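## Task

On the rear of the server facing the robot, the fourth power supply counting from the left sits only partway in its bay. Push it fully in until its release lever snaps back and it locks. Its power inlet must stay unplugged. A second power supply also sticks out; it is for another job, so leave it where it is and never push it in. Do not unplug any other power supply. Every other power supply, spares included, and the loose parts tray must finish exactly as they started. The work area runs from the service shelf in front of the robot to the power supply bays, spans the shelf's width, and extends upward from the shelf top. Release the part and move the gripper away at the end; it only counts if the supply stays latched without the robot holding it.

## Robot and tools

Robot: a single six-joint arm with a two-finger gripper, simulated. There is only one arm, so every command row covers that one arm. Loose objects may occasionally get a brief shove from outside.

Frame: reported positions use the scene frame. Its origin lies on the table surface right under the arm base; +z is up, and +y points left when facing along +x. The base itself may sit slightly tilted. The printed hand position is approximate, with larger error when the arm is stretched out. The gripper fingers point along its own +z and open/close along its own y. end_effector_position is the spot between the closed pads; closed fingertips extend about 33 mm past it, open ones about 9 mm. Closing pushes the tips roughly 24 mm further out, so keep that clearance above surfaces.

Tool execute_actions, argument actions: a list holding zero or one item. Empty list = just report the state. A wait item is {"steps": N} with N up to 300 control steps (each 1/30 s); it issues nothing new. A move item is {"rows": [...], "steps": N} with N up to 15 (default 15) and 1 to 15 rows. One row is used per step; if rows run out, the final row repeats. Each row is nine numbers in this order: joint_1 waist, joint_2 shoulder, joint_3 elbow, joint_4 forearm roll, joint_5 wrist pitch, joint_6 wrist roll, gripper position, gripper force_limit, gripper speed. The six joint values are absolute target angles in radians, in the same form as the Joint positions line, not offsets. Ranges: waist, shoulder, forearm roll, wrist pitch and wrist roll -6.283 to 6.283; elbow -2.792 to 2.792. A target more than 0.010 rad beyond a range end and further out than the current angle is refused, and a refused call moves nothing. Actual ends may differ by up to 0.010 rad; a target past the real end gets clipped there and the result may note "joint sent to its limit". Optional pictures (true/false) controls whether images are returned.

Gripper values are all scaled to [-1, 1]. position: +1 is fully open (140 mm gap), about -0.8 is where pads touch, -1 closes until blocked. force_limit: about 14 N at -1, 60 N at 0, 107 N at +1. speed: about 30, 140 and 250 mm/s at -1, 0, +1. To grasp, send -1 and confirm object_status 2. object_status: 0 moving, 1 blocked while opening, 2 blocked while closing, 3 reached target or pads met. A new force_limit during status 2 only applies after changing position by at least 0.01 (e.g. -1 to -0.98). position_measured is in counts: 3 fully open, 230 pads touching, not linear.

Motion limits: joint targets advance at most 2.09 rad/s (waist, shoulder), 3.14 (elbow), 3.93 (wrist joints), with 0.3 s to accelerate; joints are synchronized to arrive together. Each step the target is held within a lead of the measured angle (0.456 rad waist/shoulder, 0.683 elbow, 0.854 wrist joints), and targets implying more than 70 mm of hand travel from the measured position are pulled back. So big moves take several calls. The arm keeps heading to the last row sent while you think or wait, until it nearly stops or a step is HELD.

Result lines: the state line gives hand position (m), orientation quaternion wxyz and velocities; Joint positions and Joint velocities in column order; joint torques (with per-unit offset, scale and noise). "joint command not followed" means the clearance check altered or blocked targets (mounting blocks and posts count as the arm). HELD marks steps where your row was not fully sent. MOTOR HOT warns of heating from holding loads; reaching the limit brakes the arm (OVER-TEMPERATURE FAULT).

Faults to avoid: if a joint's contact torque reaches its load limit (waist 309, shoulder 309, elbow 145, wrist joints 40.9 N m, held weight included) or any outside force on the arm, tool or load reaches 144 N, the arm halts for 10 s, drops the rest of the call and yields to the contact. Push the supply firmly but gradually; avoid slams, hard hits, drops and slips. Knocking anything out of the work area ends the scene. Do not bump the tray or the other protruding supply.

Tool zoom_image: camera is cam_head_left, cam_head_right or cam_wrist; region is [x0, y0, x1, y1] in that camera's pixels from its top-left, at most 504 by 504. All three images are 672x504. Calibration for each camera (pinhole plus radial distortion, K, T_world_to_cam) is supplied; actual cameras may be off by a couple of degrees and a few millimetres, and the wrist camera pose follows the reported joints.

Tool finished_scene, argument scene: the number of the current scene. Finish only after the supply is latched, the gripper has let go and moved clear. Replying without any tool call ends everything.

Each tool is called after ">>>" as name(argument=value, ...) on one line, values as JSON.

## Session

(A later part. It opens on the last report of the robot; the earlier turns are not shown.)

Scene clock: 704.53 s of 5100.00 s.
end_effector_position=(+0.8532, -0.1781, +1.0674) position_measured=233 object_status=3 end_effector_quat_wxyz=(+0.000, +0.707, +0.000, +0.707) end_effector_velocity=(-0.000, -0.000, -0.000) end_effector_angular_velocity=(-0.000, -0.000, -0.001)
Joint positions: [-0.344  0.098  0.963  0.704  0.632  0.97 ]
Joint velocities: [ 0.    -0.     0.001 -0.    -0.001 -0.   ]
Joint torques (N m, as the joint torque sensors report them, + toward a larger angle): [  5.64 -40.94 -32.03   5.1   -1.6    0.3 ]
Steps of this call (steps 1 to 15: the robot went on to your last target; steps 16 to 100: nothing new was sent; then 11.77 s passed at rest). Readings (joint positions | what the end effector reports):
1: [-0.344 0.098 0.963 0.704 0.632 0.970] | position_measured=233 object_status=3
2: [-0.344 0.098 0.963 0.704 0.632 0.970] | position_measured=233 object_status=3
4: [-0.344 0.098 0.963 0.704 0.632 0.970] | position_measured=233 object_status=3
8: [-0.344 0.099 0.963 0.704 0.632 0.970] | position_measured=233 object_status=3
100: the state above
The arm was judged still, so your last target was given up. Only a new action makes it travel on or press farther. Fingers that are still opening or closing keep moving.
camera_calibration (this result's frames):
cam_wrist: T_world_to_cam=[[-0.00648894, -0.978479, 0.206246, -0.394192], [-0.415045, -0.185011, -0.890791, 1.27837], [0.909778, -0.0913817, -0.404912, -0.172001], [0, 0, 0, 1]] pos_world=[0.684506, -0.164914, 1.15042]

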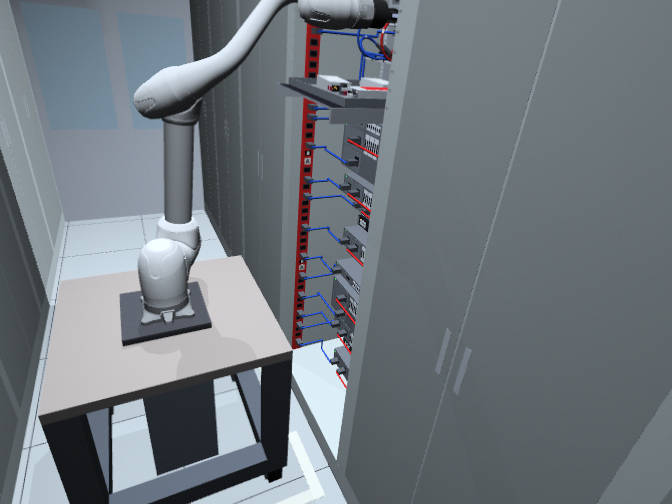

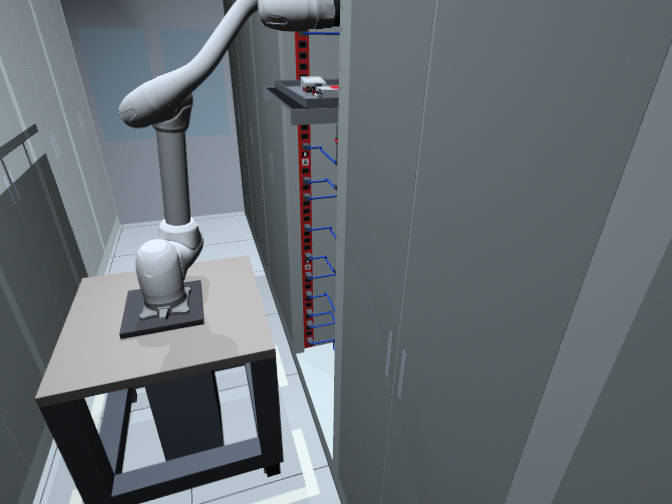

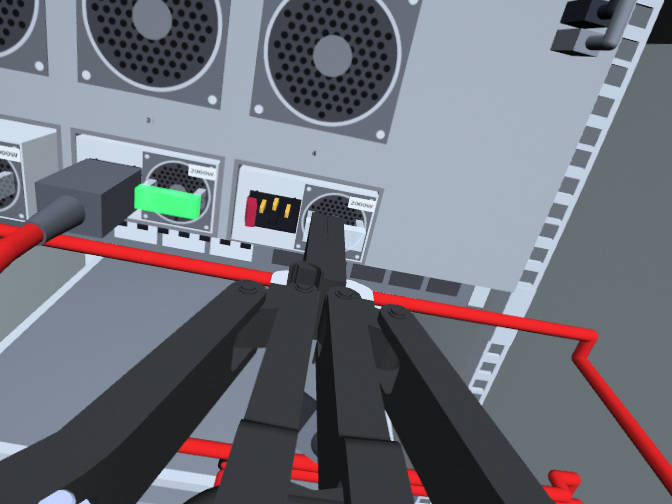

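>>> execute_actions(actions=[{"rows": [[-0.34367,0.098523,0.963076,0.703843,0.632096,0.970172,-1,0,0.5],[-0.34360,0.098686,0.962892,0.703726,0.632072,0.970274,-1,0,0.5],[-0.34353,0.098849,0.962708,0.703609,0.632048,0.970376,-1,0,0.5],[-0.34346,0.099012,0.962524,0.703492,0.632024,0.970478,-1,0,0.5],[-0.34339,0.099175,0.962340,0.703375,0.632000,0.970580,-1,0,0.5],[-0.34332,0.099338,0.962156,0.703258,0.631976,0.970682,-1,0,0.5],[-0.34325,0.099501,0.961972,0.703141,0.631952,0.970784,-1,0,0.5],[-0.34318,0.099664,0.961788,0.703024,0.631928,0.970886,-1,0,0.5],[-0.34311,0.099827,0.961604,0.702907,0.631904,0.970988,-1,0,0.5],[-0.34304,0.099990,0.961420,0.702790,0.631880,0.971090,-1,0,0.5],[-0.34297,0.100153,0.961236,0.702673,0.631856,0.971192,-1,0,0.5],[-0.34290,0.100316,0.961052,0.702556,0.631832,0.971294,-1,0,0.5],[-0.34283,0.100479,0.960868,0.702439,0.631808,0.971396,-1,0,0.5],[-0.34276,0.100642,0.960684,0.702322,0.631784,0.971498,-1,0,0.5],[-0.34269,0.100805,0.960500,0.702205,0.631760,0.971600,-1,0,0.5]], "steps": 15}], pictures=false)

>>> execute_actions(actions=[{"steps": 15}], pictures=true)

>>> zoom_image(camera="cam_wrist", region=[170, 100, 410, 300])

Scene clock: 715.07 s of 5100.00 s.
end_effector_position=(+0.8545, -0.1783, +1.0675) position_measured=233 object_status=3 end_effector_quat_wxyz=(+0.000, +0.707, -0.000, +0.707) end_effector_velocity=(+0.004, +0.001, -0.001) end_effector_angular_velocity=(+0.001, +0.001, +0.001)
Joint positions: [-0.343  0.1    0.961  0.702  0.632  0.971]
Joint velocities: [ 0.004  0.005 -0.004 -0.004 -0.001  0.004]
Joint torques (N m, as the joint torque sensors report them, + toward a larger angle): [  3.34 -21.82 -27.18   3.57  -2.61   0.67]
Steps of this call (steps 1 to 90: nothing new was sent; then 7.03 s passed at rest; steps 91 to 105: all 15 steps of this action). Readings (joint positions | what the end effector reports):
91: [-0.344 0.098 0.963 0.704 0.632 0.970] | position_measured=233 object_status=3
92: [-0.344 0.098 0.963 0.704 0.632 0.970] | position_measured=233 object_status=3
94: [-0.344 0.099 0.963 0.704 0.632 0.970] | position_measured=233 object_status=3
98: [-0.344 0.099 0.962 0.703 0.632 0.971] | position_measured=233 object_status=3
105: the state above

Scene clock: 715.57 s of 5100.00 s.
end_effector_position=(+0.8547, -0.1782, +1.0674) position_measured=233 object_status=3 end_effector_quat_wxyz=(+0.000, +0.707, -0.000, +0.707) end_effector_velocity=(-0.002, +0.001, +0.003) end_effector_angular_velocity=(-0.001, -0.003, +0.001)
Joint positions: [-0.343  0.101  0.961  0.702  0.632  0.972]
Joint velocities: [ 0.    -0.003 -0.001  0.     0.001 -0.   ]
Joint torques (N m, as the joint torque sensors report them, + toward a larger angle): [  7.35 -25.29 -27.7    4.57  -1.96   0.33]
Steps of this call (steps 1 to 15: the robot went on to your last target). Readings (joint positions | what the end effector reports):
1: [-0.343 0.101 0.961 0.702 0.632 0.972] | position_measured=233 object_status=3
2: [-0.343 0.101 0.961 0.702 0.632 0.972] | position_measured=233 object_status=3
4: [-0.343 0.101 0.961 0.702 0.632 0.972] | position_measured=233 object_status=3
8: [-0.343 0.101 0.961 0.702 0.632 0.972] | position_measured=233 object_status=3
15: the state above
The arm was judged still, so your last target was given up. Only a new action makes it travel on or press farther. Fingers that are still opening or closing keep moving.
camera_calibration (this result's frames):
cam_wrist: T_world_to_cam=[[-0.00660456, -0.978475, 0.206261, -0.394169], [-0.41502, -0.18498, -0.890809, 1.279], [0.909788, -0.0914859, -0.404865, -0.173424], [0, 0, 0, 1]] pos_world=[0.685986, -0.164961, 1.15043]

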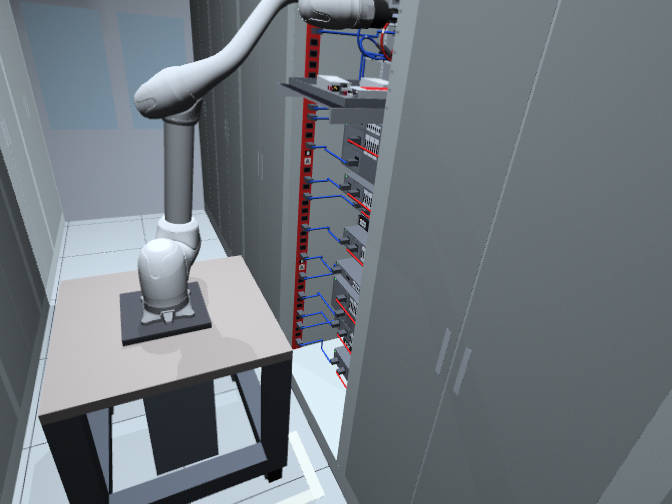

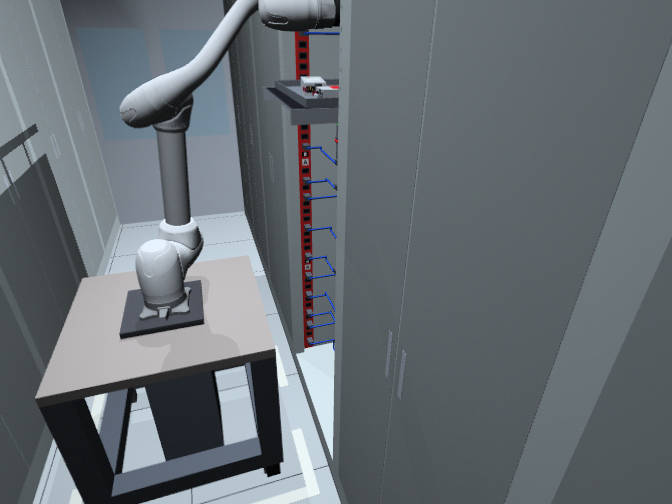

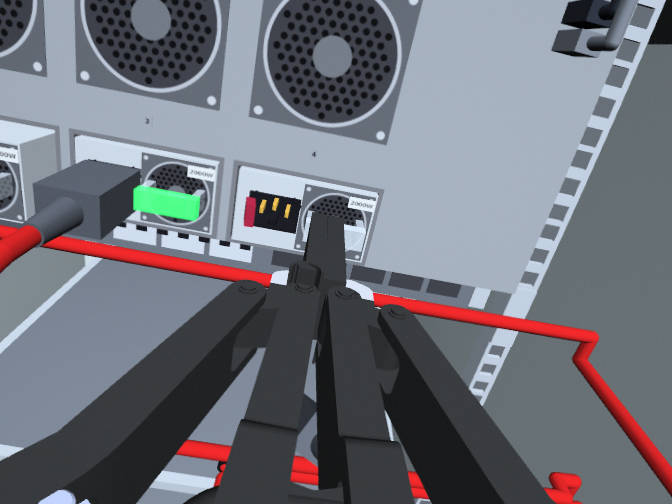

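Region (170, 100, 410, 300) of cam_wrist's 672x504 image, scaled by 2.100, with more detail than that image has.

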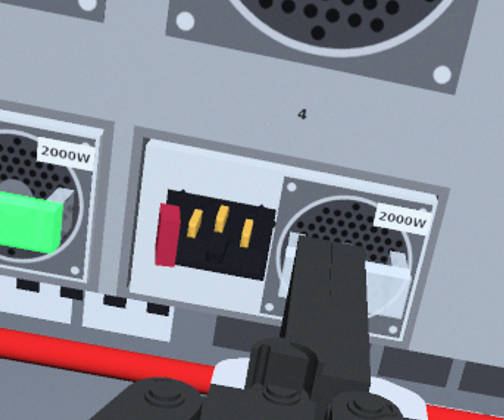

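>>> execute_actions(actions=[{"rows": [[-0.34262,0.100968,0.960316,0.702088,0.631736,0.971702,-1,0,0.5],[-0.34255,0.101131,0.960132,0.701971,0.631712,0.971804,-1,0,0.5],[-0.34248,0.101294,0.959948,0.701854,0.631688,0.971906,-1,0,0.5],[-0.34241,0.101457,0.959764,0.701737,0.631664,0.972008,-1,0,0.5],[-0.34234,0.101620,0.959580,0.701620,0.631640,0.972110,-1,0,0.5],[-0.34227,0.101783,0.959396,0.701503,0.631616,0.972212,-1,0,0.5],[-0.34220,0.101946,0.959212,0.701386,0.631592,0.972314,-1,0,0.5],[-0.34213,0.102109,0.959028,0.701269,0.631568,0.972416,-1,0,0.5],[-0.34206,0.102272,0.958844,0.701152,0.631544,0.972518,-1,0,0.5],[-0.34199,0.102435,0.958660,0.701035,0.631520,0.972620,-1,0,0.5]], "steps": 15}], pictures=true)

>>> zoom_image(camera="cam_wrist", region=[170, 100, 410, 300])

Scene clock: 722.87 s of 5100.00 s.
end_effector_position=(+0.8557, -0.1781, +1.0674) position_measured=233 object_status=3 end_effector_quat_wxyz=(+0.000, +0.707, -0.000, +0.707) end_effector_velocity=(+0.001, -0.000, -0.001) end_effector_angular_velocity=(+0.000, +0.001, +0.000)
Joint positions: [-0.342  0.102  0.959  0.701  0.632  0.973]
Joint velocities: [ 0.001  0.001 -0.    -0.    -0.     0.   ]
Joint torques (N m, as the joint torque sensors report them, + toward a larger angle): [  4.95 -28.13 -28.48   4.14  -2.79   0.27]
Steps of this call (steps 1 to 90: nothing new was sent; then 3.80 s passed at rest; steps 91 to 105: all 15 steps of this action). Readings (joint positions | what the end effector reports):
91: [-0.343 0.101 0.960 0.702 0.632 0.972] | position_measured=233 object_status=3
92: [-0.343 0.101 0.960 0.702 0.632 0.972] | position_measured=233 object_status=3
94: [-0.342 0.101 0.960 0.702 0.632 0.972] | position_measured=233 object_status=3
98: [-0.342 0.102 0.959 0.702 0.632 0.972] | position_measured=233 object_status=3
105: the state above
camera_calibration (this result's frames):
cam_wrist: T_world_to_cam=[[-0.00649455, -0.978482, 0.206231, -0.394171], [-0.415069, -0.184993, -0.890784, 1.27941], [0.909767, -0.0913855, -0.404936, -0.17425], [0, 0, 0, 1]] pos_world=[0.687012, -0.164931, 1.15041]

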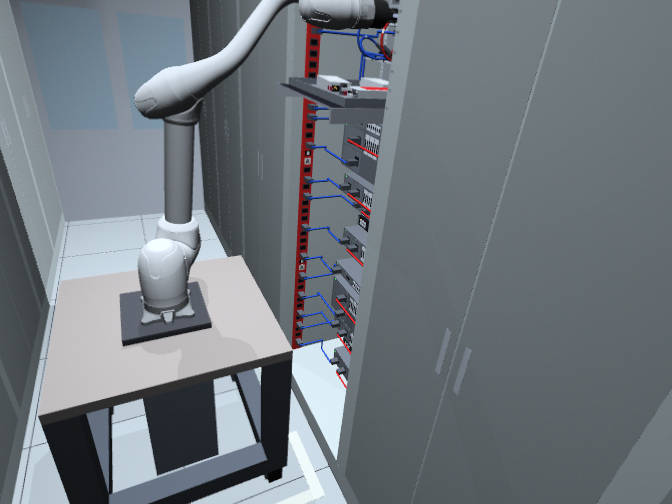

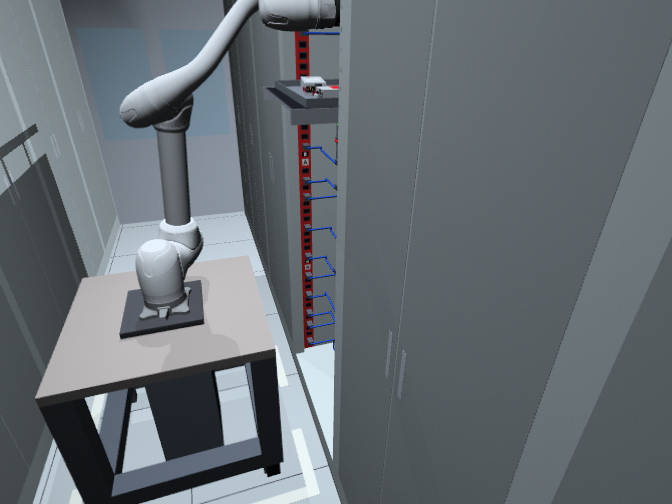

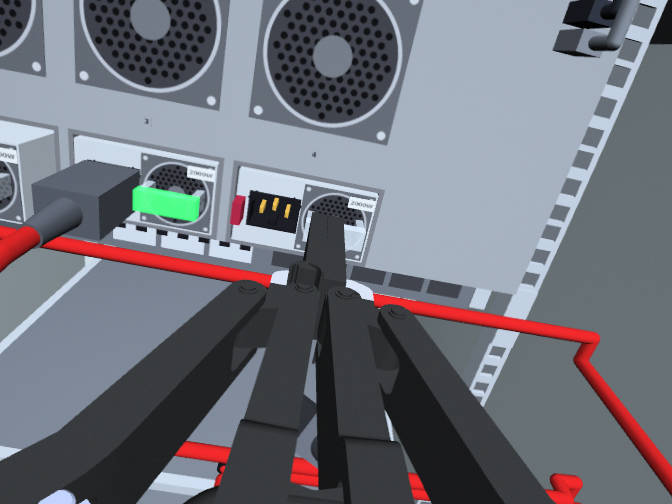

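Region (170, 100, 410, 300) of cam_wrist's 672x504 image, scaled by 2.100, with more detail than that image has.

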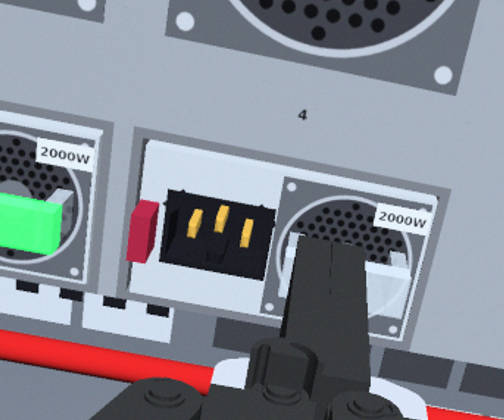

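>>> execute_actions(actions=[{"rows": [[-0.34192,0.102598,0.958476,0.700918,0.631496,0.972722,-1,0,0.5],[-0.34185,0.102761,0.958292,0.700801,0.631472,0.972824,-1,0,0.5],[-0.34178,0.102924,0.958108,0.700684,0.631448,0.972926,-1,0,0.5],[-0.34171,0.103087,0.957924,0.700567,0.631424,0.973028,-1,0,0.5],[-0.34164,0.103250,0.957740,0.700450,0.631400,0.973130,-1,0,0.5],[-0.34157,0.103413,0.957556,0.700333,0.631376,0.973232,-1,0,0.5],[-0.34150,0.103576,0.957372,0.700216,0.631352,0.973334,-1,0,0.5],[-0.34143,0.103739,0.957188,0.700099,0.631328,0.973436,-1,0,0.5]], "steps": 13}], pictures=false)

>>> execute_actions(actions=[{"rows": [[-0.34186,0.10258,0.95837,0.70079,0.63155,0.97285,-1,0,0.5],[-0.34313,0.09919,0.96179,0.70279,0.63221,0.97112,-1,0,0.5],[-0.34523,0.09376,0.96726,0.70604,0.63333,0.96836,-1,0,0.5],[-0.34816,0.08645,0.97459,0.71047,0.63494,0.96462,-1,0,0.5],[-0.35195,0.07745,0.98355,0.71601,0.63709,0.96002,-1,0,0.5],[-0.35662,0.06692,0.99393,0.72261,0.63984,0.95462,-1,0,0.5],[-0.36221,0.05505,1.00551,0.73022,0.64326,0.94851,-1,0,0.5],[-0.36874,0.04201,1.01807,0.73878,0.64741,0.94179,-1,0,0.5],[-0.37625,0.02799,1.0314,0.74822,0.65233,0.93454,-1,0,0.5],[-0.38473,0.01316,1.04529,0.75849,0.65807,0.92683,-1,0,0.5],[-0.3942,-0.00231,1.05955,0.76952,0.66466,0.91876,-1,0,0.5],[-0.40463,-0.01825,1.07399,0.78122,0.67211,0.91042,-1,0,0.5],[-0.41599,-0.0345,1.08843,0.79352,0.68041,0.90187,-1,0,0.5],[-0.4282,-0.0509,1.10271,0.80631,0.68952,0.8932,-1,0,0.5],[-0.4412,-0.0673,1.1167,0.8195,0.6994,0.8845,-1,0,0.5]], "steps": 15}], pictures=false)

>>> execute_actions(actions=[{"rows": [[-0.45487,-0.08355,1.13026,0.83297,0.70996,0.87584,-1,0,0.5],[-0.46908,-0.0995,1.14326,0.8466,0.7211,0.86729,-1,0,0.5],[-0.48368,-0.11502,1.15563,0.86025,0.73269,0.85893,-1,0,0.5],[-0.4985,-0.12998,1.16726,0.87379,0.74459,0.85084,-1,0,0.5],[-0.51332,-0.14425,1.17809,0.88705,0.75662,0.84308,-1,0,0.5],[-0.52794,-0.15771,1.18806,0.89988,0.76858,0.83574,-1,0,0.5],[-0.54212,-0.17023,1.19712,0.91211,0.78028,0.82887,-1,0,0.5],[-0.55561,-0.18171,1.20523,0.92357,0.79147,0.82255,-1,0,0.5],[-0.56814,-0.19202,1.21237,0.93408,0.80194,0.81686,-1,0,0.5],[-0.57945,-0.20106,1.2185,0.94345,0.81144,0.81184,-1,0,0.5],[-0.58928,-0.20871,1.22359,0.95152,0.81972,0.80759,-1,0,0.5],[-0.59735,-0.21487,1.22763,0.95809,0.82654,0.80416,-1,0,0.5],[-0.6034,-0.21942,1.23057,0.96299,0.83167,0.80162,-1,0,0.5],[-0.6072,-0.22223,1.23238,0.96605,0.83489,0.80004,-1,0,0.5],[-0.6085,-0.2232,1.2330,0.9671,0.8360,0.7995,-1,0,0.5]], "steps": 15}], pictures=false)

>>> execute_actions(actions=[{"steps": 12}], pictures=true)

Scene clock: 771.10 s of 5100.00 s.
end_effector_position=(+0.8563, -0.1781, +1.0676) position_measured=233 object_status=3 end_effector_quat_wxyz=(+0.000, +0.707, +0.000, +0.707) end_effector_velocity=(+0.000, -0.000, -0.000) end_effector_angular_velocity=(-0.000, +0.001, -0.000)
Joint positions: [-0.341  0.103  0.957  0.7    0.631  0.973]
Joint velocities: [-0.     0.    -0.    -0.     0.001 -0.   ]
Joint torques (N m, as the joint torque sensors report them, + toward a larger angle): [  6.06  -0.16 -23.9    4.12  -6.03   0.44]
Steps of this call (steps 1 to 15: the robot went on to your last target; steps 16 to 100: nothing new was sent; then 44.47 s passed at rest; steps 101 to 113: all 13 steps of this action). Readings (joint positions | what the end effector reports):
101: [-0.342 0.102 0.959 0.701 0.632 0.973] | position_measured=233 object_status=3
102: [-0.342 0.102 0.959 0.701 0.632 0.973] | position_measured=233 object_status=3
104: [-0.342 0.103 0.958 0.701 0.631 0.973] | position_measured=233 object_status=3
108: [-0.342 0.103 0.957 0.700 0.631 0.973] | position_measured=233 object_status=3
113: the state above

Scene clock: 771.60 s of 5100.00 s.
end_effector_position=(+0.7709, -0.1773, +1.0736) position_measured=233 object_status=3 end_effector_quat_wxyz=(+0.000, +0.707, +0.000, +0.707) end_effector_velocity=(-0.326, -0.011, +0.016) end_effector_angular_velocity=(+0.006, +0.005, -0.008)
Joint positions: [-0.409 -0.024  1.079  0.786  0.676  0.907]
Joint velocities: [-0.322 -0.462  0.411  0.347  0.233 -0.241]
Joint torques (N m, as the joint torque sensors report them, + toward a larger angle): [ -1.8  -38.7  -34.23   4.38  -2.55   0.78]
Steps of this call (steps 1 to 15: all 15 steps of this action). Readings (joint positions | what the end effector reports):
1: [-0.341 0.103 0.957 0.700 0.631 0.973] | position_measured=233 object_status=3
2: [-0.341 0.103 0.958 0.700 0.631 0.973] | position_measured=233 object_status=3
4: [-0.343 0.099 0.963 0.703 0.632 0.971] | position_measured=233 object_status=3
8: [-0.355 0.070 0.992 0.721 0.639 0.956] | position_measured=233 object_status=3
15: the state above

Scene clock: 772.10 s of 5100.00 s.
end_effector_position=(+0.6243, -0.1783, +1.0799) position_measured=233 object_status=3 end_effector_quat_wxyz=(+0.000, +0.707, -0.000, +0.707) end_effector_velocity=(-0.114, +0.007, +0.006) end_effector_angular_velocity=(-0.007, -0.004, +0.001)
Joint positions: [-0.601 -0.218  1.229  0.961  0.83   0.803]
Joint velocities: [-0.188 -0.142  0.092  0.151  0.157 -0.079]
Joint torques (N m, as the joint torque sensors report them, + toward a larger angle): [  0.21  -3.89 -30.78   3.18  -2.35   0.4 ]
Steps of this call (steps 1 to 15: all 15 steps of this action). Readings (joint positions | what the end effector reports):
1: [-0.420 -0.040 1.093 0.798 0.684 0.899] | position_measured=233 object_status=3
2: [-0.433 -0.056 1.107 0.811 0.693 0.891] | position_measured=233 object_status=3
4: [-0.459 -0.088 1.133 0.837 0.714 0.874] | position_measured=233 object_status=3
8: [-0.518 -0.148 1.181 0.891 0.761 0.841] | position_measured=233 object_status=3
15: the state above

Scene clock: 772.50 s of 5100.00 s.
end_effector_position=(+0.6200, -0.1781, +1.0800) position_measured=233 object_status=3 end_effector_quat_wxyz=(+0.000, +0.707, -0.000, +0.707) end_effector_velocity=(+0.001, -0.001, -0.000) end_effector_angular_velocity=(-0.000, +0.000, -0.000)
Joint positions: [-0.608 -0.223  1.233  0.967  0.836  0.8  ]
Joint velocities: [-0.     0.001 -0.     0.    -0.    -0.   ]
Joint torques (N m, as the joint torque sensors report them, + toward a larger angle): [ -2.58 -15.8  -32.53   3.7   -2.35   0.28]
Steps of this call (steps 1 to 12: the robot went on to your last target). Readings (joint positions | what the end effector reports):
1: [-0.606 -0.221 1.232 0.965 0.834 0.801] | position_measured=233 object_status=3
2: [-0.608 -0.223 1.233 0.966 0.835 0.800] | position_measured=233 object_status=3
4: [-0.608 -0.223 1.233 0.967 0.836 0.800] | position_measured=233 object_status=3
8: [-0.608 -0.223 1.233 0.967 0.836 0.800] | position_measured=233 object_status=3
12: the state above
camera_calibration (this result's frames):
cam_wrist: T_world_to_cam=[[-0.00661167, -0.978514, 0.206073, -0.397976], [-0.415064, -0.184802, -0.890826, 1.19287], [0.909768, -0.0914235, -0.404924, 0.0453107], [0, 0, 0, 1]] pos_world=[0.451265, -0.164838, 1.163]

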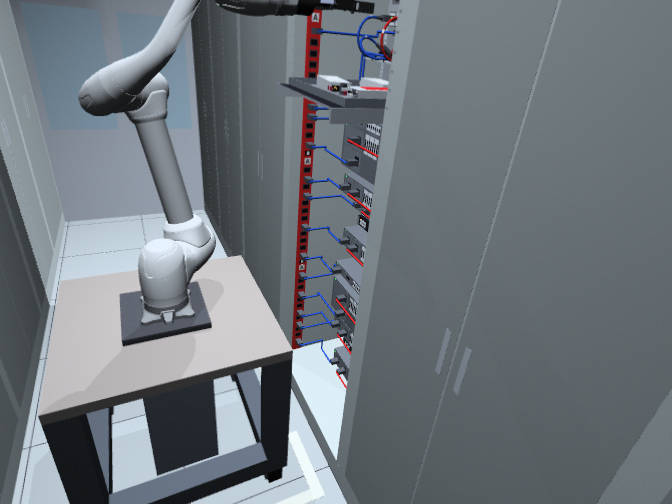

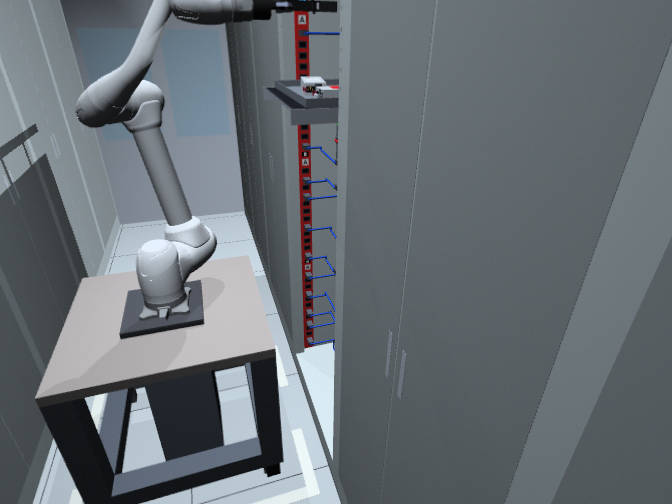

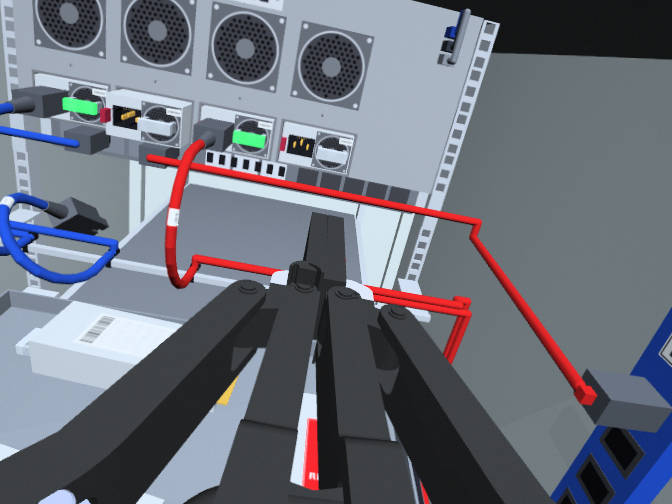

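>>> zoom_image(camera="cam_wrist", region=[0, 60, 380, 200])

Region (0, 60, 380, 200) of cam_wrist's 672x504 image, scaled by 1.326, with more detail than that image has; it fills the top 186 rows of this view, and the rest is white.

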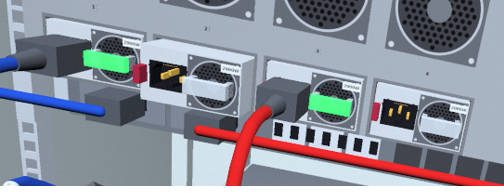

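PSU 4 is flush with its lever back, PSU 2 still sticks out, plugs are in place, and the arm is clear.

>>> finished_scene(scene=1)

The scene is finished: the task was done.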